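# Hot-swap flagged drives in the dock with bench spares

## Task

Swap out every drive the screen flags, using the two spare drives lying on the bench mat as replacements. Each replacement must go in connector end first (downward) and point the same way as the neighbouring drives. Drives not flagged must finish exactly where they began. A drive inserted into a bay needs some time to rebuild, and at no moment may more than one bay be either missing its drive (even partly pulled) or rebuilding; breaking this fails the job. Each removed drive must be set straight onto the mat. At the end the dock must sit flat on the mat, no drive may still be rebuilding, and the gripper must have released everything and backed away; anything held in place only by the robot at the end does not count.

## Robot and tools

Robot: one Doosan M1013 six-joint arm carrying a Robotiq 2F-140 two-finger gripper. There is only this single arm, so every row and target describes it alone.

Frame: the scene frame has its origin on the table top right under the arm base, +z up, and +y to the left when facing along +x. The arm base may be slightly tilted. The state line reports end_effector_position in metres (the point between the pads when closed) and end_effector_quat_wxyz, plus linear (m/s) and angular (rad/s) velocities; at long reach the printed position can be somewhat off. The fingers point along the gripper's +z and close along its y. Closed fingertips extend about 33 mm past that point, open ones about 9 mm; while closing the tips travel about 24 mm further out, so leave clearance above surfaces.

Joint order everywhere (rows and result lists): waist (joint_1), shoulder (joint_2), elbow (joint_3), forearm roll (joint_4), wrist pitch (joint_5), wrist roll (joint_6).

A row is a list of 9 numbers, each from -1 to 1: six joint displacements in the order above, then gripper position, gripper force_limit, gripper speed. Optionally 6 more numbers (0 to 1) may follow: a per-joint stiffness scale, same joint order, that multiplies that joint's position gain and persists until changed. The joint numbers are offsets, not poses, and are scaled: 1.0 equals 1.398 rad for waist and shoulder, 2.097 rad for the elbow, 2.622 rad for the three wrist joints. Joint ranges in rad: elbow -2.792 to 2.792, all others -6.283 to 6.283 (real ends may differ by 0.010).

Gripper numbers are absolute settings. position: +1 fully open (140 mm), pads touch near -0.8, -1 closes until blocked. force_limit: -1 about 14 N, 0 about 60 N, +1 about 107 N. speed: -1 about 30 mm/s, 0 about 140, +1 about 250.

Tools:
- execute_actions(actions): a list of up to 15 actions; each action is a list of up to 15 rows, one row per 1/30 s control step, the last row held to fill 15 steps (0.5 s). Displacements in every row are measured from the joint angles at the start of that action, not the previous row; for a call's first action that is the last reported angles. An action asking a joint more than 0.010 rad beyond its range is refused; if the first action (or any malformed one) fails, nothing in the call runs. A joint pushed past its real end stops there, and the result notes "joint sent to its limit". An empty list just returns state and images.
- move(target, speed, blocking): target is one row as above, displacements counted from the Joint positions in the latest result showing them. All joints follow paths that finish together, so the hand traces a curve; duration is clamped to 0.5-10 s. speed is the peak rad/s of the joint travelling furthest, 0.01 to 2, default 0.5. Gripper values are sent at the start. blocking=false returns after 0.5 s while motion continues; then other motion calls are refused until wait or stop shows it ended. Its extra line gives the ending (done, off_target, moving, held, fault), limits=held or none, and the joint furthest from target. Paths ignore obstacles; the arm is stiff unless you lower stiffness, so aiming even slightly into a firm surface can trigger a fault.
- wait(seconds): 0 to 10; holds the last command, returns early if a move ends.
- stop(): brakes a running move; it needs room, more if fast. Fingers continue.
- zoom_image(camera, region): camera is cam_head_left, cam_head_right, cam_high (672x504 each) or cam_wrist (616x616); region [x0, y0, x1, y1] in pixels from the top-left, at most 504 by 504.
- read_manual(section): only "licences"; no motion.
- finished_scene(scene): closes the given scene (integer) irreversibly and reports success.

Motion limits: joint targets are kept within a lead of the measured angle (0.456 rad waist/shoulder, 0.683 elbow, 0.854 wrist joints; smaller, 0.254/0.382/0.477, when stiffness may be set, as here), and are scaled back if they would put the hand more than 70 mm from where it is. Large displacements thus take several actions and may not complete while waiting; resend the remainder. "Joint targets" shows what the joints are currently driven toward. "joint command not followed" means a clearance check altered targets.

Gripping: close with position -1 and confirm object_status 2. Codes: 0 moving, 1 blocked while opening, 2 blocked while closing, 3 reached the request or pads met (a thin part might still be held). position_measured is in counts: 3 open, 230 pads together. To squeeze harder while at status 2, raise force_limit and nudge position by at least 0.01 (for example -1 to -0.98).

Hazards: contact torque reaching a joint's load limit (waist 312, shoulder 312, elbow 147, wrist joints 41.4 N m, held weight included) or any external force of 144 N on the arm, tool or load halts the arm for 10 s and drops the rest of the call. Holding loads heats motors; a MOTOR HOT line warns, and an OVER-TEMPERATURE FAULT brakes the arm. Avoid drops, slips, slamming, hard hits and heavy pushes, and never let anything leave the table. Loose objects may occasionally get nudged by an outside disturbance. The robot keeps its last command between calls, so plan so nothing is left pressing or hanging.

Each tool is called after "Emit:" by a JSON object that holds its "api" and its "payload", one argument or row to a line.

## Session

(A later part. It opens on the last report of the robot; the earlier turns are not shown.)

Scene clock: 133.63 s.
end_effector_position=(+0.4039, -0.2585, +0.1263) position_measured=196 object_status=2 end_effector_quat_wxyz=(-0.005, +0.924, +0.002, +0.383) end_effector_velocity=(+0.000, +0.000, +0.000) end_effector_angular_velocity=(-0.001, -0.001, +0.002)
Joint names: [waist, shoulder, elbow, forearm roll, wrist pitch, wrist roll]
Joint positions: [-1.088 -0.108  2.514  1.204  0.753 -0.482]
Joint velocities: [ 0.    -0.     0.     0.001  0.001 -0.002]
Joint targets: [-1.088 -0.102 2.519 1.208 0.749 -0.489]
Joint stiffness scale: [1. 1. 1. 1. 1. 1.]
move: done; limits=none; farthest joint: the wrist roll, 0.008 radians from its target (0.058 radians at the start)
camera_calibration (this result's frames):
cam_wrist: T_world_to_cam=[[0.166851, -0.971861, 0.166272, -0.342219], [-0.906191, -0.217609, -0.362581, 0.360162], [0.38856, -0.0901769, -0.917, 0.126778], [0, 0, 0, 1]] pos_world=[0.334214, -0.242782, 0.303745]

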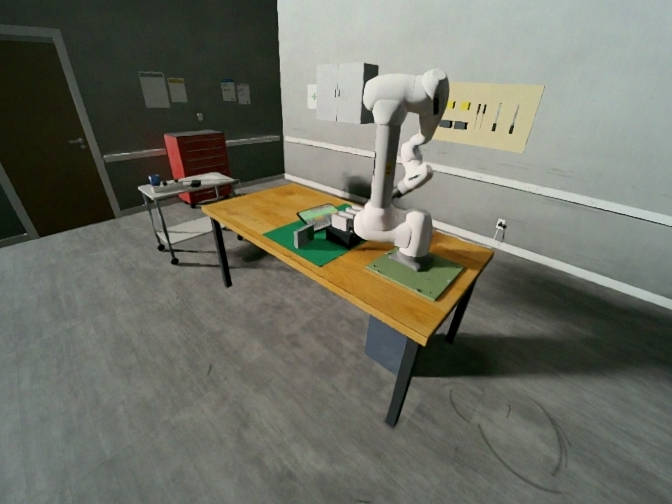

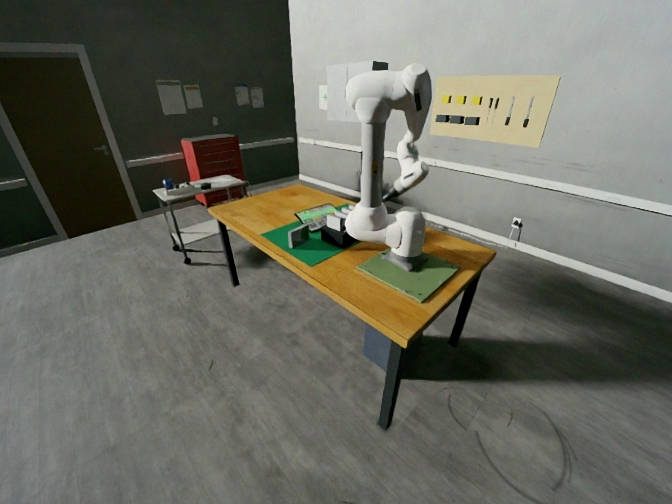

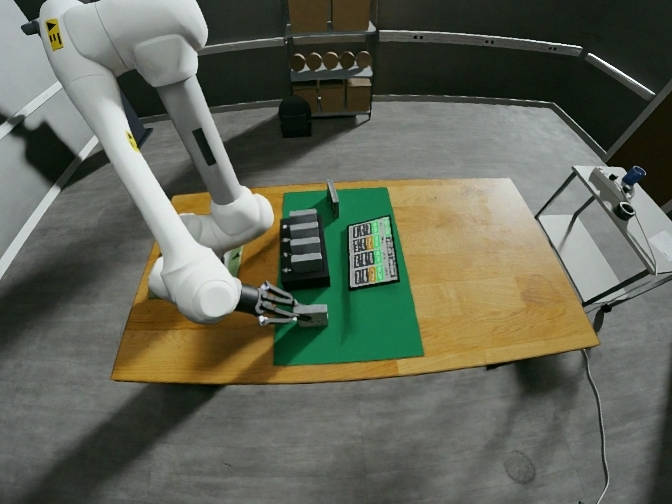

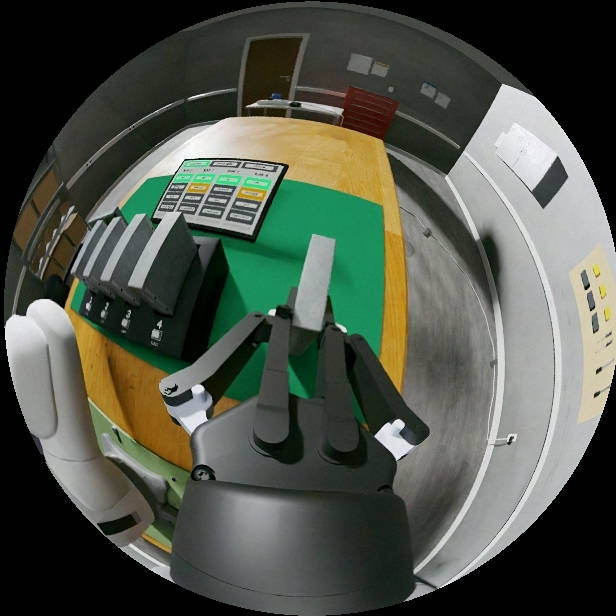

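Emit:
{"api": "execute_actions", "payload": {
  "actions": [
    [[0,0,0,0,0,0,0.1,0.6,0]],
    [[0,0,0,0,0,0,0.1,0.6,0]]
  ]
}}

Emit:
{"api": "move", "payload": {
  "target": [0, -0.08, -0.04, -0.06, 0.035, 0.09, 0.1, 0.6, 0],
  "speed": 0.4
}}

Scene clock: 149.03 s.
end_effector_position=(+0.4039, -0.2585, +0.1263) position_measured=117 object_status=3 end_effector_quat_wxyz=(-0.005, +0.924, +0.002, +0.383) end_effector_velocity=(-0.000, +0.000, +0.000) end_effector_angular_velocity=(+0.000, +0.000, +0.000)
Joint names: [waist, shoulder, elbow, forearm roll, wrist pitch, wrist roll]
Joint positions: [-1.088 -0.108  2.514  1.204  0.753 -0.482]
Joint velocities: [-0. -0.  0. -0.  0.  0.]
Joint targets: [-1.088 -0.108 2.514 1.204 0.753 -0.482]
Joint stiffness scale: [1. 1. 1. 1. 1. 1.]
camera_calibration (this result's frames):
cam_wrist: T_world_to_cam=[[0.166937, -0.971828, 0.166382, -0.342254], [-0.906157, -0.217734, -0.362591, 0.360122], [0.388603, -0.0902381, -0.916976, 0.126741], [0, 0, 0, 1]] pos_world=[0.33421, -0.242764, 0.30374]

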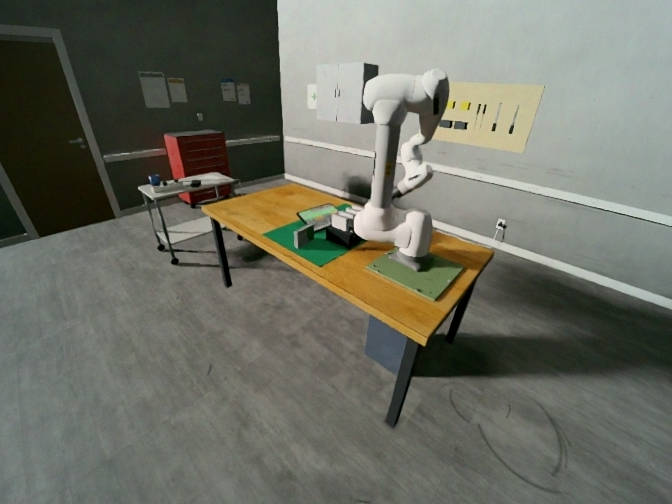

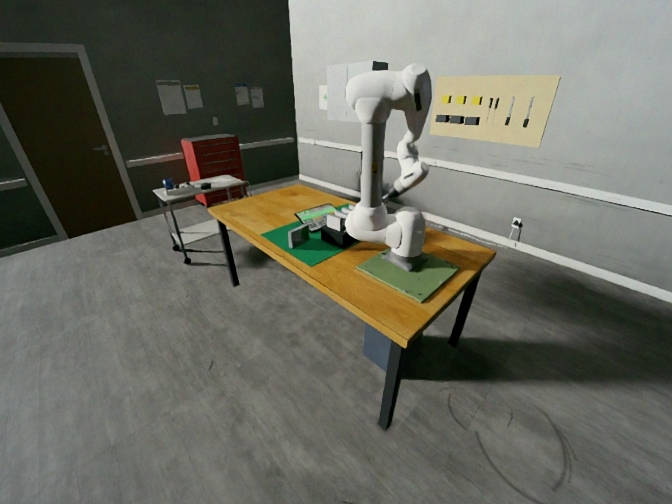

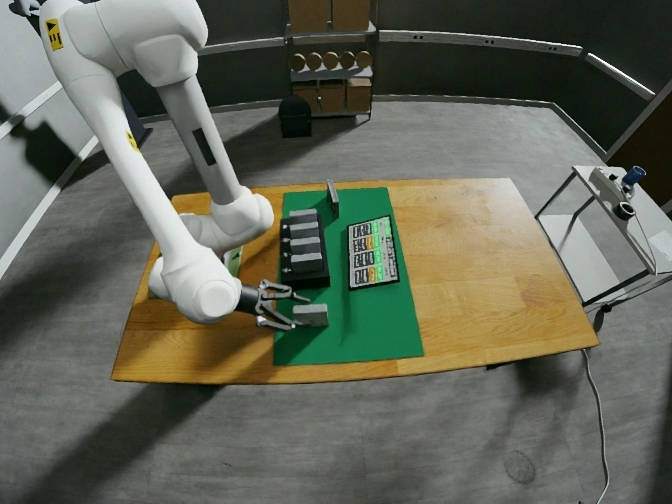

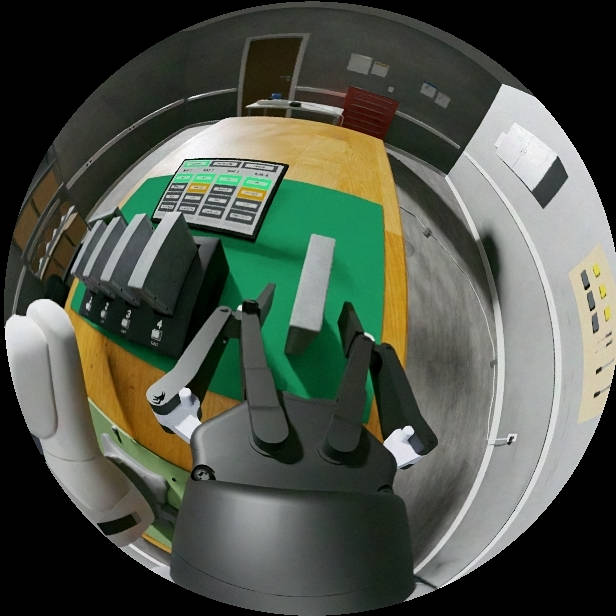

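Scene clock: 150.20 s.
end_effector_position=(+0.4090, -0.2618, +0.1960) position_measured=117 object_status=3 end_effector_quat_wxyz=(-0.006, +0.922, +0.003, +0.388) end_effector_velocity=(-0.000, +0.000, +0.000) end_effector_angular_velocity=(+0.001, +0.001, -0.001)
Joint names: [waist, shoulder, elbow, forearm roll, wrist pitch, wrist roll]
Joint positions: [-1.088 -0.216  2.433  1.051  0.842 -0.253]
Joint velocities: [-0.    -0.    -0.    -0.002  0.     0.003]
Joint targets: [-1.088 -0.219 2.430 1.047 0.845 -0.246]
Joint stiffness scale: [1. 1. 1. 1. 1. 1.]
move: done; limits=none; farthest joint: the wrist roll, 0.007 radians from its target (0.236 radians at the start)
camera_calibration (this result's frames):
cam_wrist: T_world_to_cam=[[0.167968, -0.971775, 0.16565, -0.358187], [-0.901188, -0.219478, -0.37375, 0.388977], [0.399557, -0.0865041, -0.912618, 0.184007], [0, 0, 0, 1]] pos_world=[0.337184, -0.246788, 0.372642]

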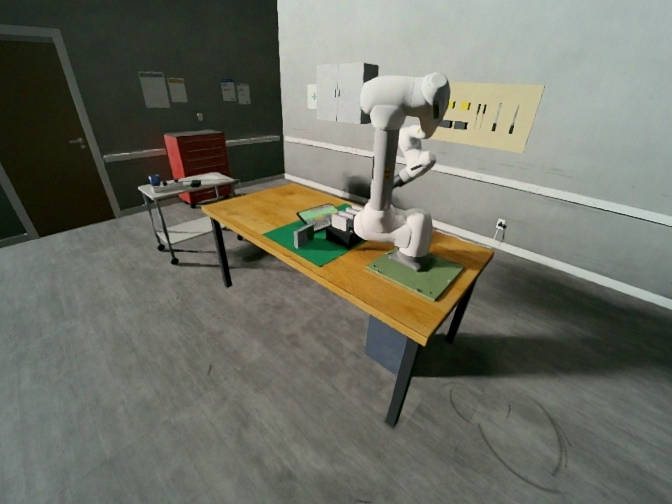

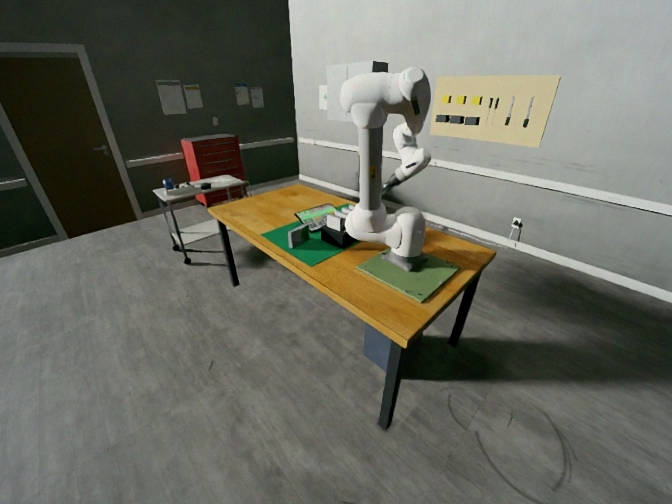

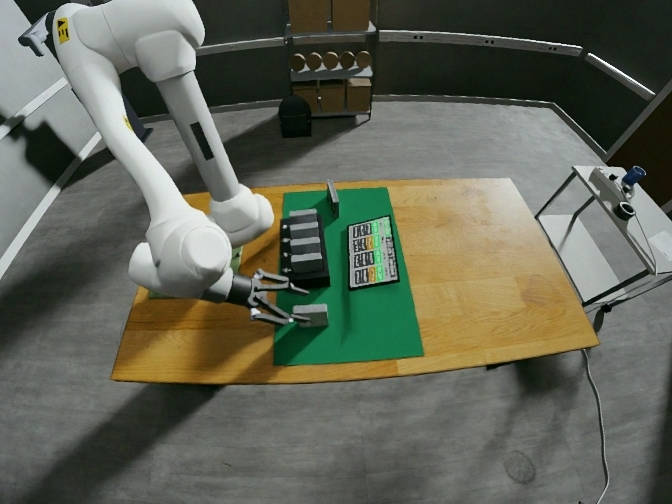

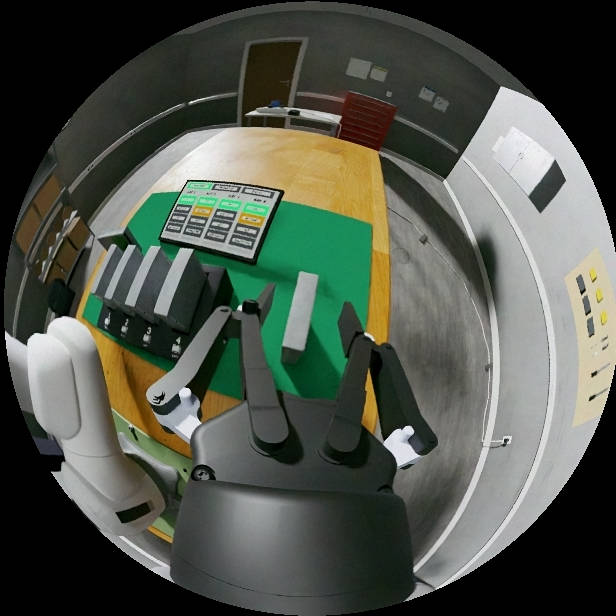

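Emit:
{"api": "move", "payload": {
  "target": [0.5599, -0.0722, -0.1455, -0.4024, 0.1848, 0.5727, -1, 0.0, 0],
  "speed": 0.8
}}

Emit:
{"api": "move", "payload": {
  "target": [0, 0.0827, 0.0949, 0, -0.1185, 0, -1, 0.0, 0],
  "speed": 0.4
}}

Emit:
{"api": "zoom_image", "payload": {
  "camera": "cam_high",
  "region": [250, 200, 350, 300]
}}

Emit:
{"api": "zoom_image", "payload": {
  "camera": "cam_wrist",
  "region": [150, 130, 450, 350]
}}

Scene clock: 163.00 s.
end_effector_position=(+0.3433, -0.0823, +0.2800) position_measured=233 object_status=3 end_effector_quat_wxyz=(-0.001, +1.000, -0.001, -0.002) end_effector_velocity=(-0.001, -0.000, +0.000) end_effector_angular_velocity=(-0.001, +0.001, -0.002)
Joint names: [waist, shoulder, elbow, forearm roll, wrist pitch, wrist roll]
Joint positions: [-0.309 -0.313  2.131 -0.001  1.325  1.241]
Joint velocities: [ 0.001 -0.001 -0.    -0.002  0.002  0.003]
Joint targets: [-0.306 -0.317 2.128 -0.004 1.327 1.248]
Joint stiffness scale: [1. 1. 1. 1. 1. 1.]
move: done; limits=none; farthest joint: the wrist roll, 0.007 radians from its target (1.501 radians at the start)
camera_calibration (this result's frames):
cam_wrist: T_world_to_cam=[[0.233779, -0.972271, 0.0060737, -0.164601], [-0.896032, -0.213014, 0.389553, 0.185532], [-0.377457, -0.0965113, -0.920984, 0.570752], [0, 0, 0, 1]] pos_world=[0.420157, -0.065432, 0.454379]

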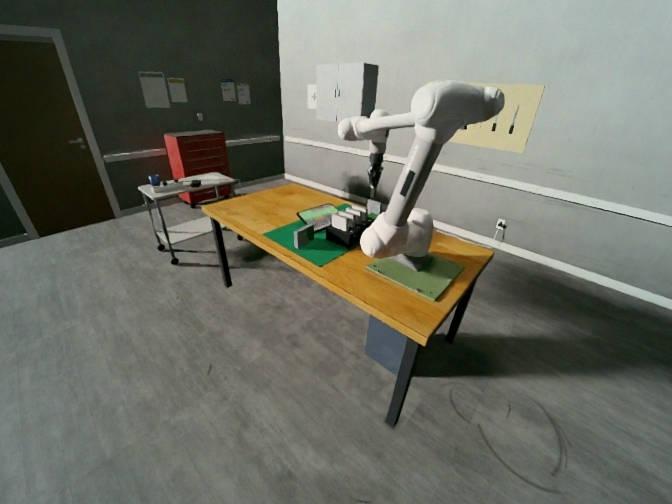

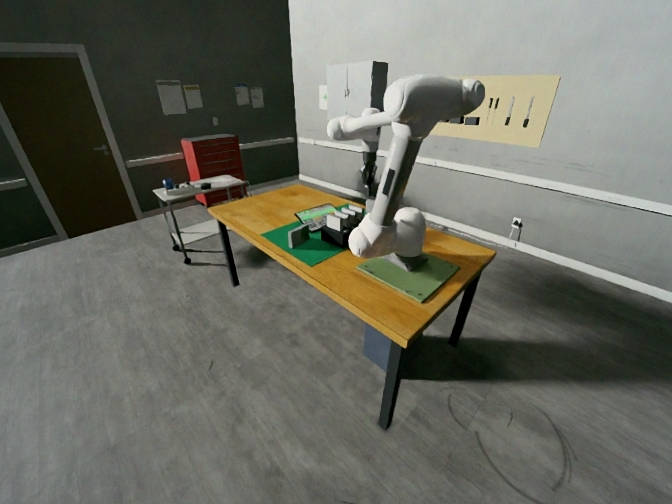

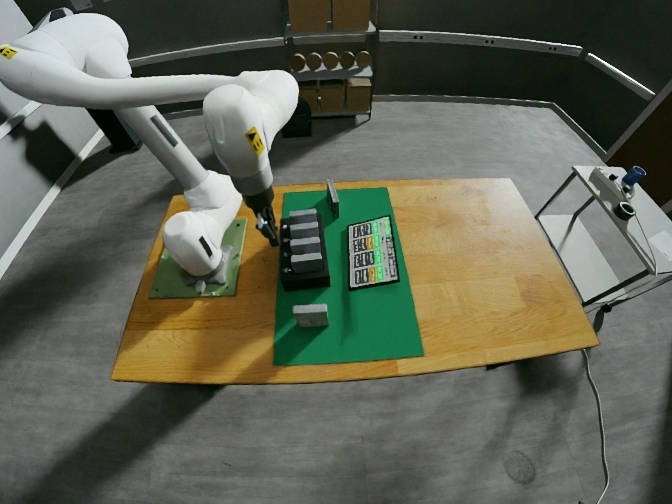

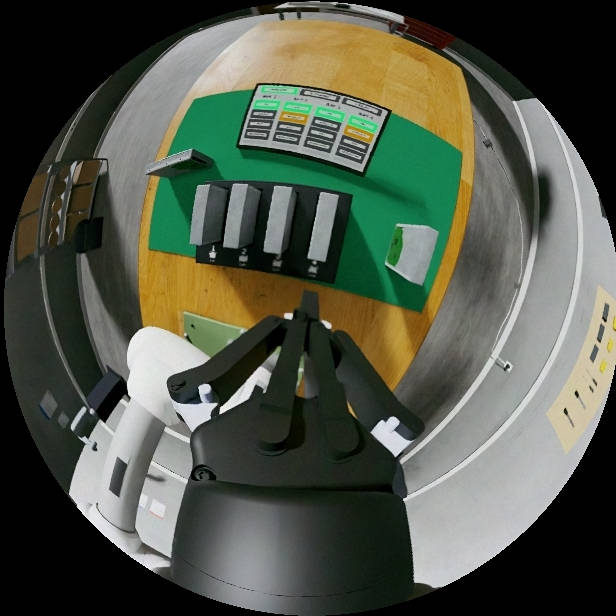

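Scene clock: 164.33 s.
end_effector_position=(+0.3433, -0.0820, +0.1400) position_measured=233 object_status=3 end_effector_quat_wxyz=(-0.001, +1.000, -0.000, -0.002) end_effector_velocity=(-0.000, -0.000, -0.001) end_effector_angular_velocity=(-0.001, -0.001, +0.000)
Joint names: [waist, shoulder, elbow, forearm roll, wrist pitch, wrist roll]
Joint positions: [-0.309 -0.201  2.327 -0.001  1.016  1.241]
Joint velocities: [-0.    -0.     0.002 -0.    -0.003  0.   ]
Joint targets: [-0.309 -0.197 2.330 -0.001 1.014 1.241]
Joint stiffness scale: [1. 1. 1. 1. 1. 1.]
move: done; limits=none; farthest joint: the shoulder, 0.004 radians from its target (0.116 radians at the start)
camera_calibration (this result's frames):
cam_wrist: T_world_to_cam=[[0.233962, -0.972225, 0.00632561, -0.163522], [-0.896213, -0.213139, 0.389069, 0.240274], [-0.376914, -0.0966965, -0.921187, 0.441627], [0, 0, 0, 1]] pos_world=[0.42005, -0.0650644, 0.314372]

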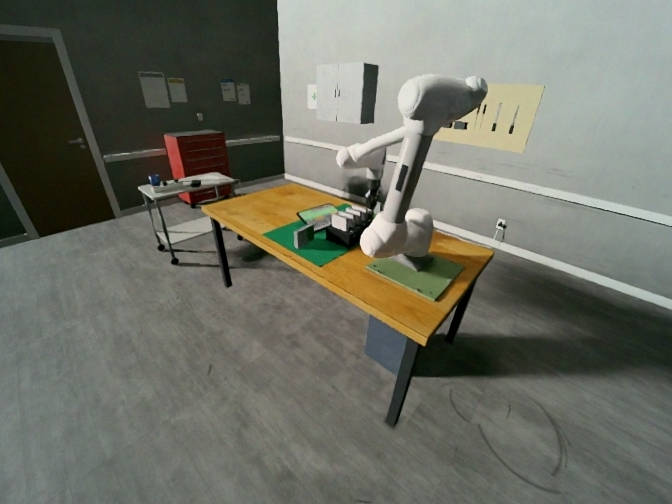

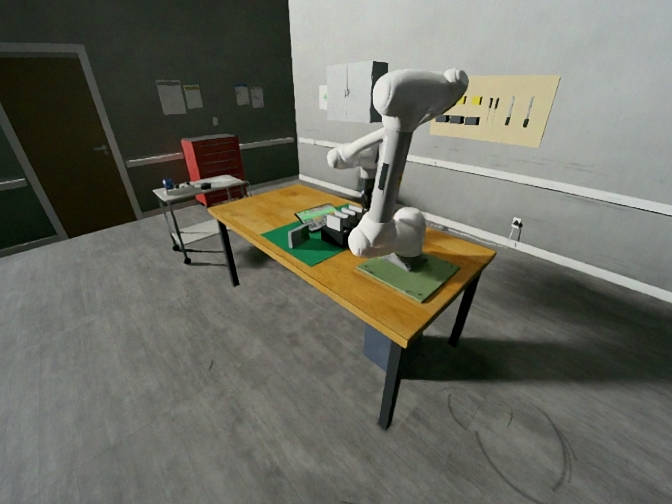

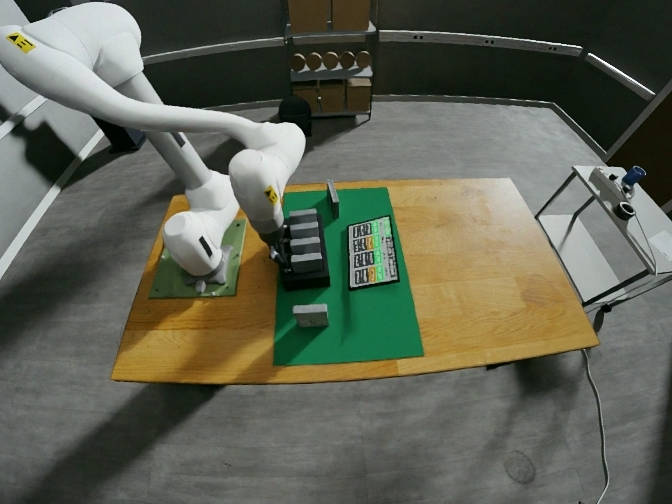

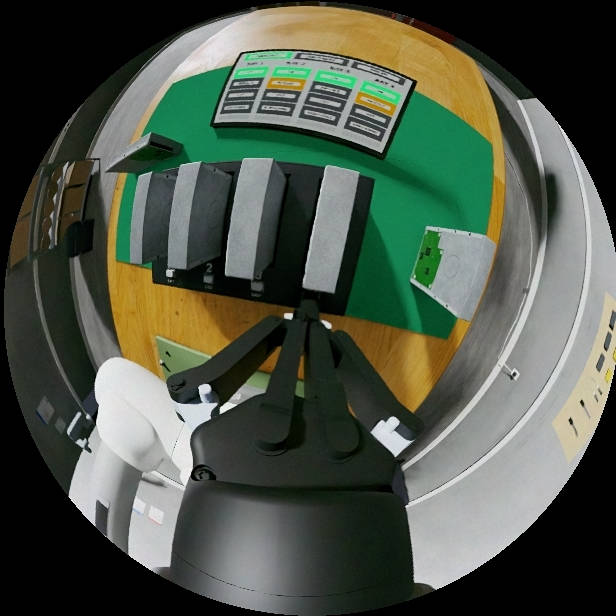

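Region (250, 200, 350, 300) of cam_high's 672x504 image, scaled by 5.040, with more detail than that image has.

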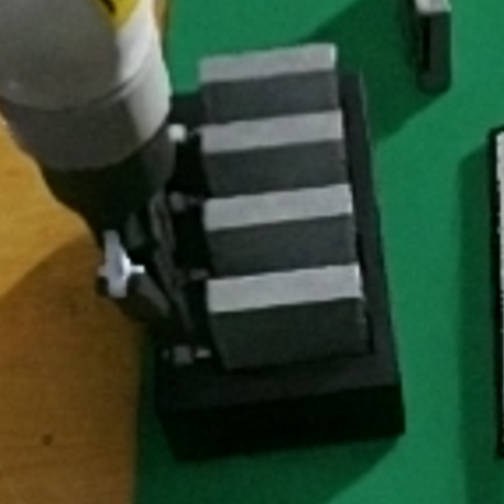

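Region (150, 130, 450, 350) of cam_wrist's 616x616 image, scaled by 1.680, with more detail than that image has; it fills the top 370 rows of this view, and the rest is white.

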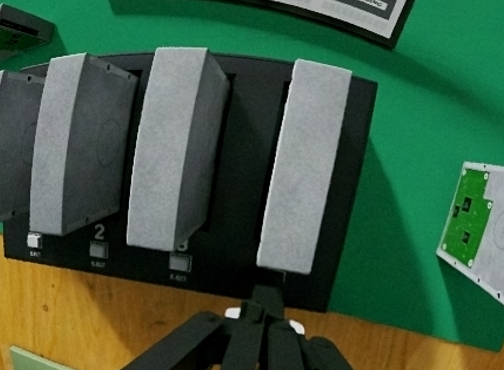

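Emit:
{"api": "move", "payload": {
  "target": [0, 0.0223, 0.0146, 0, -0.0236, 0, -1, 0.0, 0],
  "speed": 0.05
}}

Emit:
{"api": "zoom_image", "payload": {
  "camera": "cam_wrist",
  "region": [150, 30, 450, 330]
}}

Scene clock: 171.80 s.
end_effector_position=(+0.3455, -0.0827, +0.1214) position_measured=233 object_status=3 end_effector_quat_wxyz=(-0.000, +1.000, -0.000, +0.001) end_effector_velocity=(-0.001, +0.000, -0.003) end_effector_angular_velocity=(+0.001, +0.003, +0.000)
Joint names: [waist, shoulder, elbow, forearm roll, wrist pitch, wrist roll]
Joint positions: [-0.309 -0.177  2.349 -0.001  0.965  1.241]
Joint velocities: [ 0.     0.003  0.003 -0.    -0.003 -0.   ]
Joint targets: [-0.309 -0.170 2.358 -0.001 0.955 1.241]
Joint stiffness scale: [1. 1. 1. 1. 1. 1.]
move: off_target; limits=none; farthest joint: the wrist pitch, 0.011 radians from its target (0.062 radians at the start)
camera_calibration (this result's frames):
cam_wrist: T_world_to_cam=[[0.23394, -0.972206, 0.00937907, -0.164985], [-0.898302, -0.212447, 0.384603, 0.25066], [-0.37192, -0.0983993, -0.923035, 0.423659], [0, 0, 0, 1]] pos_world=[0.421333, -0.0654601, 0.296195]

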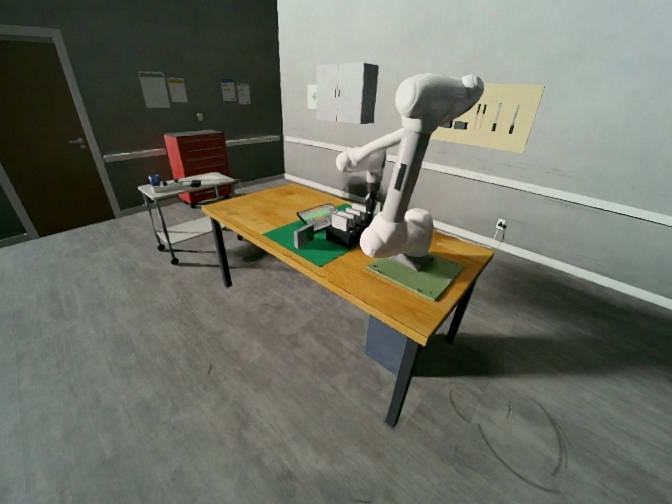

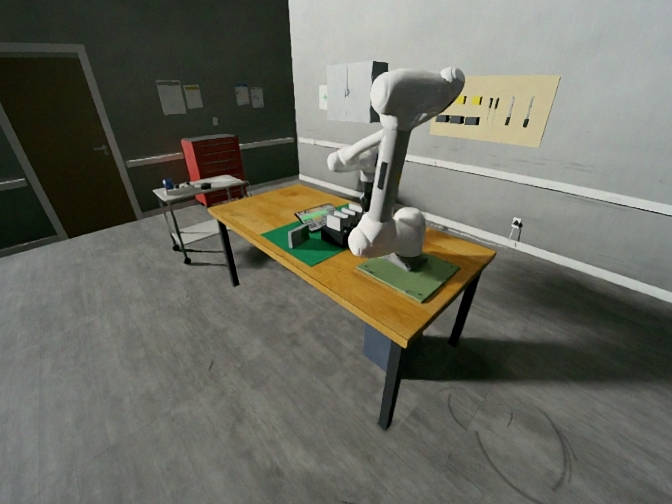

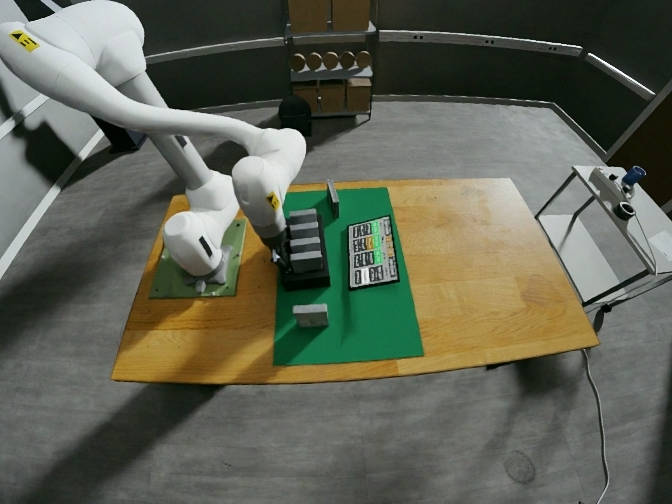

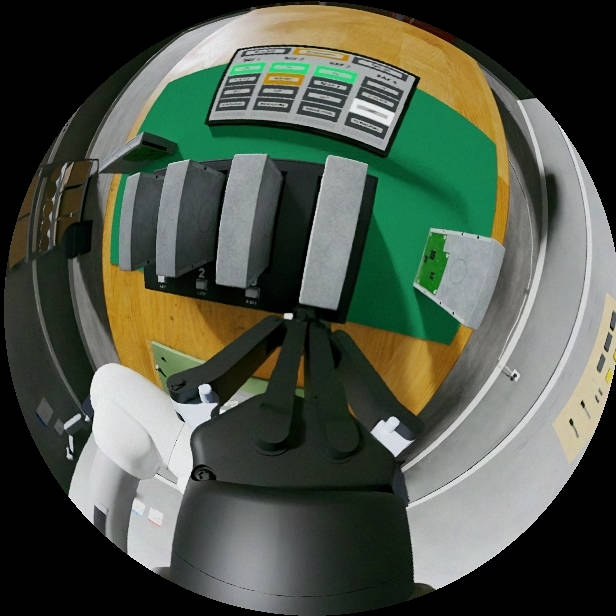

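Region (150, 30, 450, 330) of cam_wrist's 616x616 image, scaled by 1.680, with more detail than that image has.

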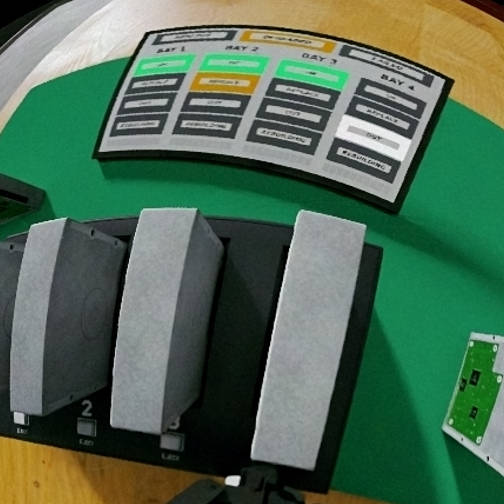

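Emit:
{"api": "move", "payload": {
  "target": [0, -0.0731, -0.064, 0, 0.0926, 0, -1, 0.0, 0],
  "speed": 0.5
}}

Scene clock: 191.03 s.
end_effector_position=(+0.3426, -0.0820, +0.2209) position_measured=233 object_status=3 end_effector_quat_wxyz=(-0.002, +1.000, -0.000, -0.004) end_effector_velocity=(-0.000, +0.000, +0.000) end_effector_angular_velocity=(+0.001, +0.002, -0.000)
Joint names: [waist, shoulder, elbow, forearm roll, wrist pitch, wrist roll]
Joint positions: [-0.309 -0.276  2.218 -0.001  1.206  1.241]
Joint velocities: [ 0.     0.    -0.001 -0.     0.003  0.   ]
Joint targets: [-0.309 -0.280 2.215 -0.001 1.208 1.241]
Joint stiffness scale: [1. 1. 1. 1. 1. 1.]
move: done; limits=none; farthest joint: the shoulder, 0.003 radians from its target (0.102 radians at the start)
camera_calibration (this result's frames):
cam_wrist: T_world_to_cam=[[0.233874, -0.97226, 0.00357895, -0.163196], [-0.894301, -0.213674, 0.393153, 0.206589], [-0.381482, -0.0951487, -0.919466, 0.517195], [0, 0, 0, 1]] pos_world=[0.420221, -0.0653164, 0.394906]

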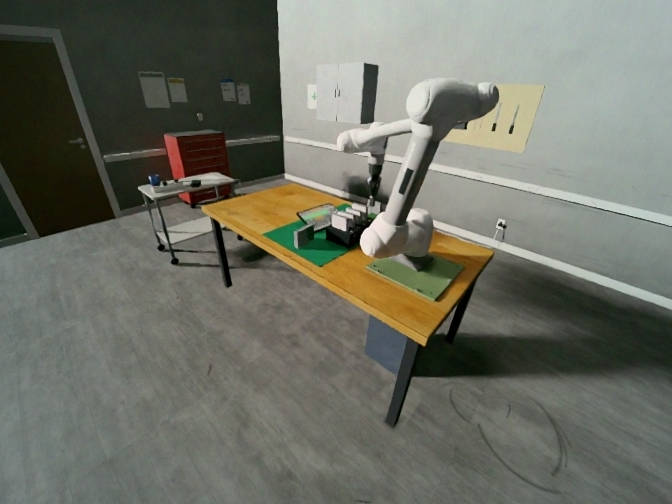

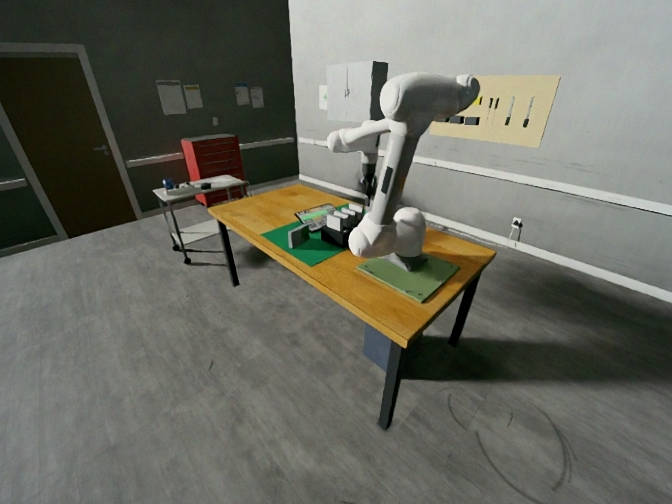

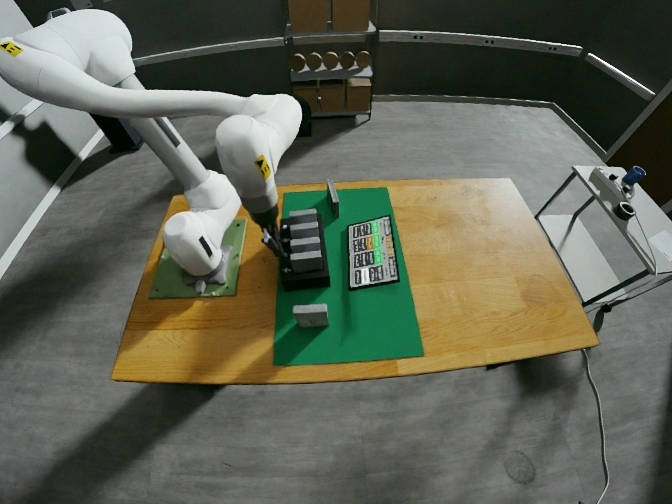

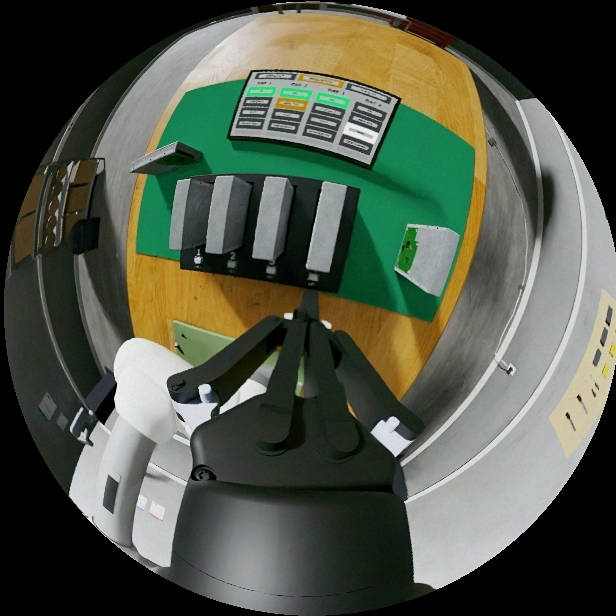

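Emit:
{"api": "execute_actions", "payload": {
  "actions": []
}}

Scene clock: 222.10 s.
end_effector_position=(+0.3425, -0.0819, +0.2209) position_measured=233 object_status=3 end_effector_quat_wxyz=(-0.002, +1.000, -0.000, -0.004) end_effector_velocity=(+0.000, +0.000, +0.000) end_effector_angular_velocity=(-0.000, -0.001, -0.000)
Joint names: [waist, shoulder, elbow, forearm roll, wrist pitch, wrist roll]
Joint positions: [-0.309 -0.276  2.218 -0.001  1.206  1.241]
Joint velocities: [-0.    -0.001 -0.     0.     0.    -0.   ]
Joint targets: [-0.309 -0.280 2.215 -0.001 1.208 1.241]
Joint stiffness scale: [1. 1. 1. 1. 1. 1.]
camera_calibration (this result's frames):
cam_wrist: T_world_to_cam=[[0.233874, -0.972261, 0.00347913, -0.163143], [-0.894232, -0.213697, 0.393297, 0.206481], [-0.381643, -0.0950931, -0.919405, 0.517232], [0, 0, 0, 1]] pos_world=[0.420196, -0.0653077, 0.394905]

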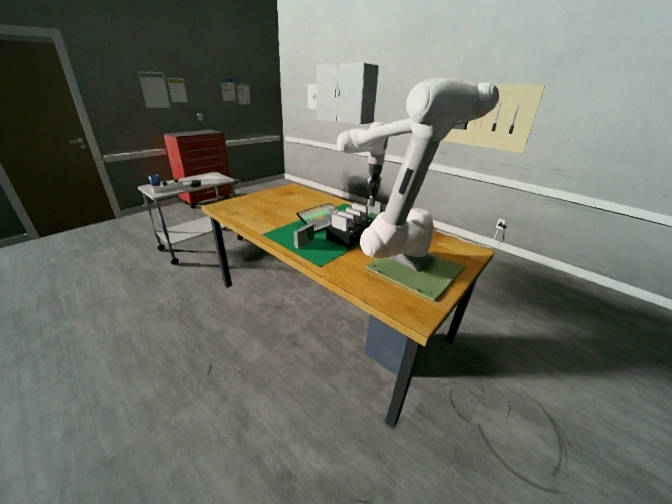

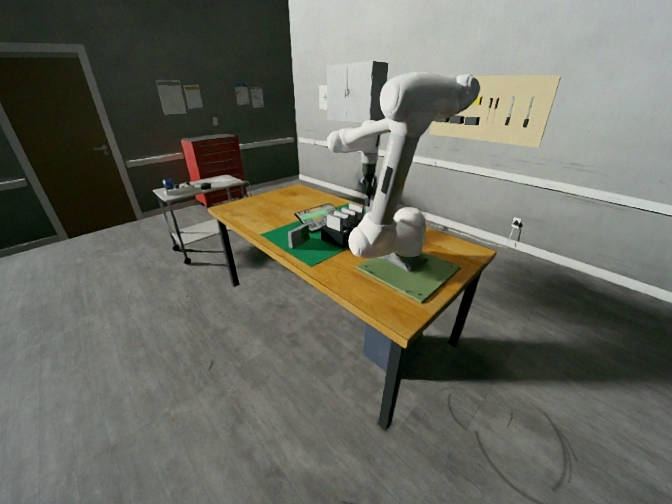

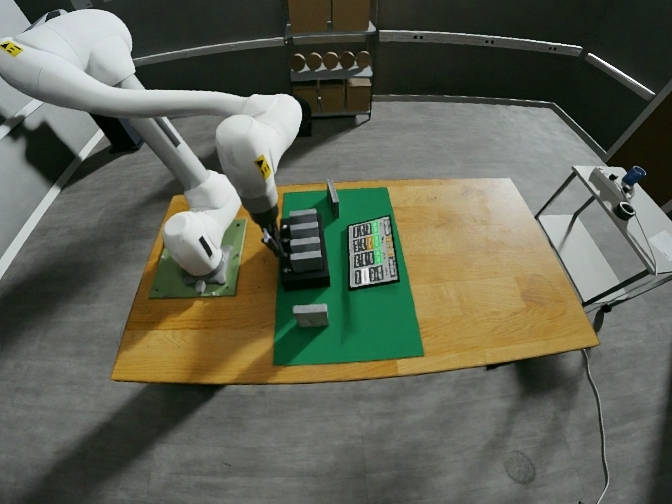

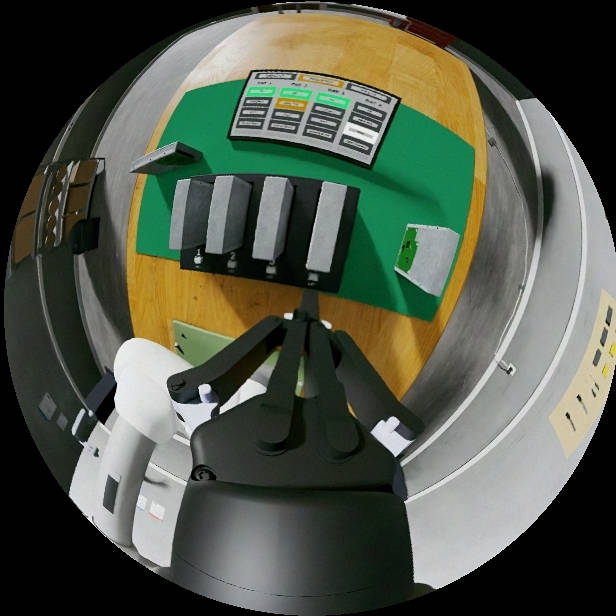

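Emit:
{"api": "move", "payload": {
  "target": [0.0546,0.0992,-0.0629,0,-0.0058,0.0154,-0.2,0.5,0.5],
  "speed": 0.3
}}

Scene clock: 229.07 s.
end_effector_position=(+0.4274, -0.0782, +0.2347) position_measured=154 object_status=3 end_effector_quat_wxyz=(-0.001, +1.000, +0.019, -0.001) end_effector_velocity=(+0.001, +0.000, +0.000) end_effector_angular_velocity=(+0.000, +0.001, +0.001)
Joint names: [waist, shoulder, elbow, forearm roll, wrist pitch, wrist roll]
Joint positions: [-0.237 -0.141  2.089 -0.001  1.193  1.274]
Joint velocities: [ 0.001  0.001 -0.002  0.     0.001  0.001]
Joint targets: [-0.233 -0.137 2.086 -0.001 1.191 1.281]
Joint stiffness scale: [1. 1. 1. 1. 1. 1.]
move: done; limits=none; farthest joint: the wrist roll, 0.007 radians from its target (0.040 radians at the start)
camera_calibration (this result's frames):
cam_wrist: T_world_to_cam=[[0.271582, -0.96239, 0.00701696, -0.195554], [-0.887769, -0.247696, 0.387959, 0.273646], [-0.37163, -0.111592, -0.92165, 0.557676], [0, 0, 0, 1]] pos_world=[0.503292, -0.0581856, 0.409191]

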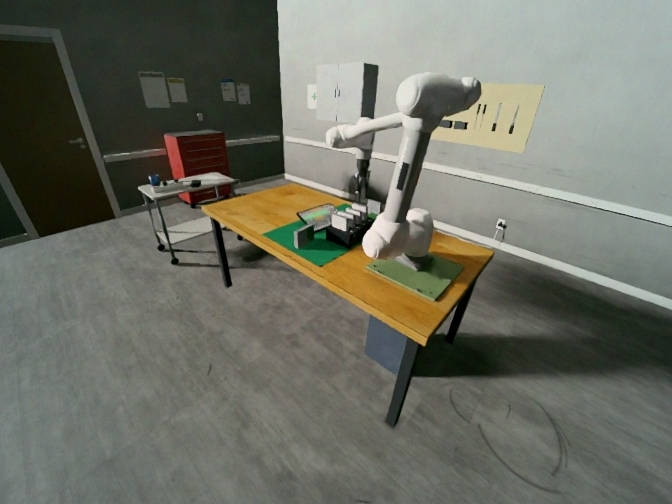

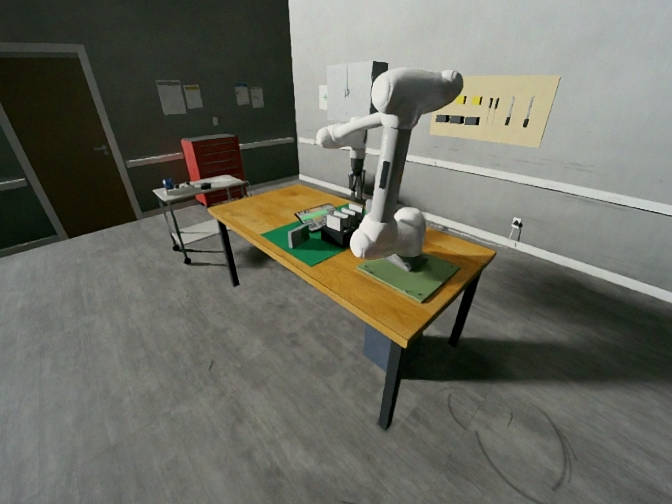

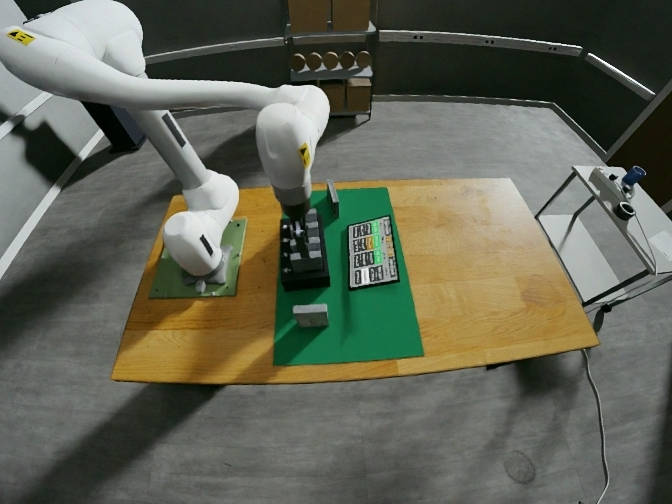

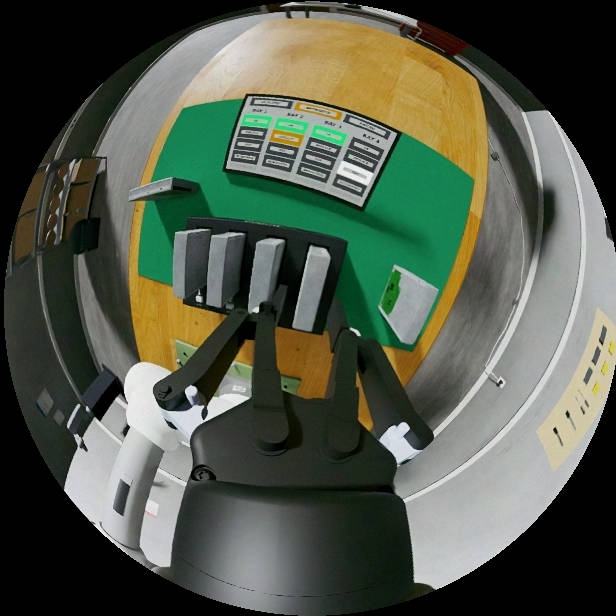

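Emit:
{"api": "move", "payload": {
  "target": [0,0.0594,0.0557,0,-0.0744,0,-0.2,0.5,0.5],
  "speed": 0.12
}}

Scene clock: 236.00 s.
end_effector_position=(+0.4270, -0.0777, +0.1439) position_measured=154 object_status=3 end_effector_quat_wxyz=(-0.001, +1.000, +0.019, -0.001) end_effector_velocity=(+0.000, -0.000, -0.001) end_effector_angular_velocity=(-0.000, -0.001, +0.000)
Joint names: [waist, shoulder, elbow, forearm roll, wrist pitch, wrist roll]
Joint positions: [-0.237 -0.062  2.203 -0.001  1.     1.274]
Joint velocities: [-0.     0.001  0.     0.    -0.002 -0.   ]
Joint targets: [-0.237 -0.058 2.206 -0.001 0.998 1.274]
Joint stiffness scale: [1. 1. 1. 1. 1. 1.]
move: done; limits=none; farthest joint: the shoulder, 0.004 radians from its target (0.083 radians at the start)
camera_calibration (this result's frames):
cam_wrist: T_world_to_cam=[[0.27174, -0.962346, 0.00684976, -0.194427], [-0.887655, -0.247887, 0.3881, 0.308452], [-0.371788, -0.111543, -0.921592, 0.473951], [0, 0, 0, 1]] pos_world=[0.502842, -0.0577797, 0.318411]

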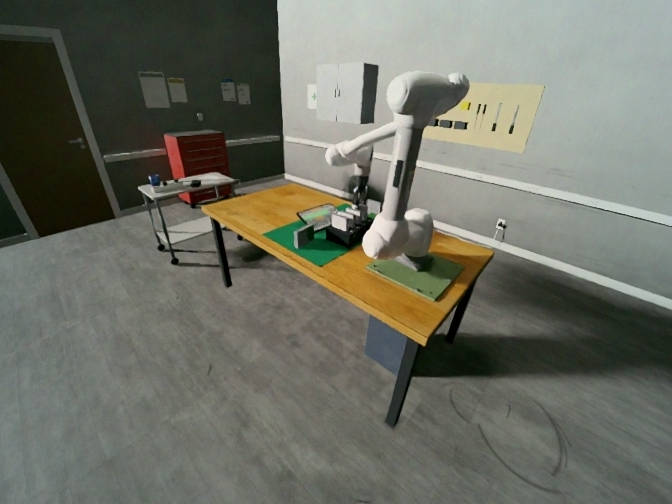

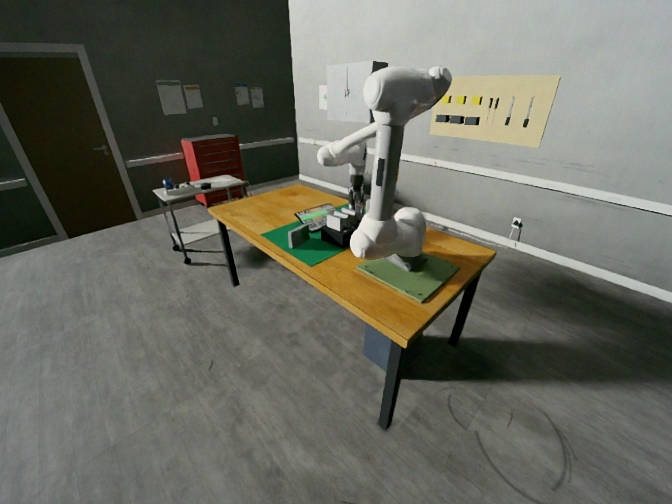

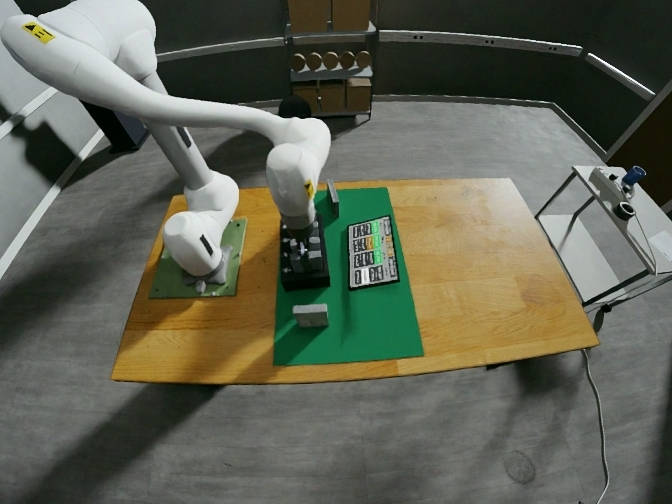

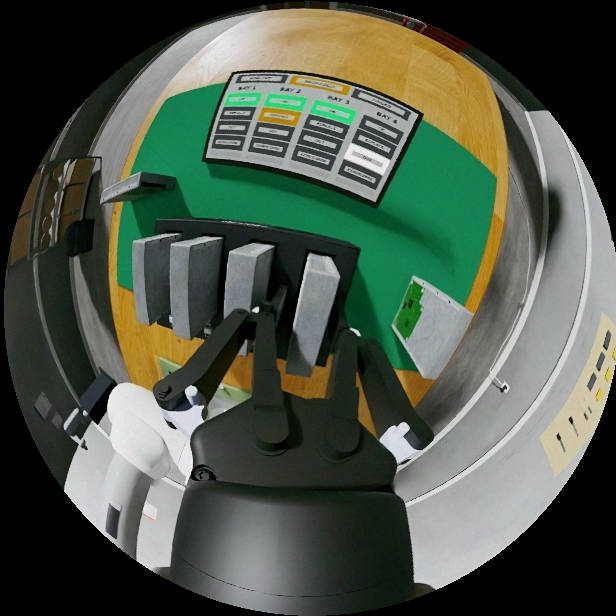

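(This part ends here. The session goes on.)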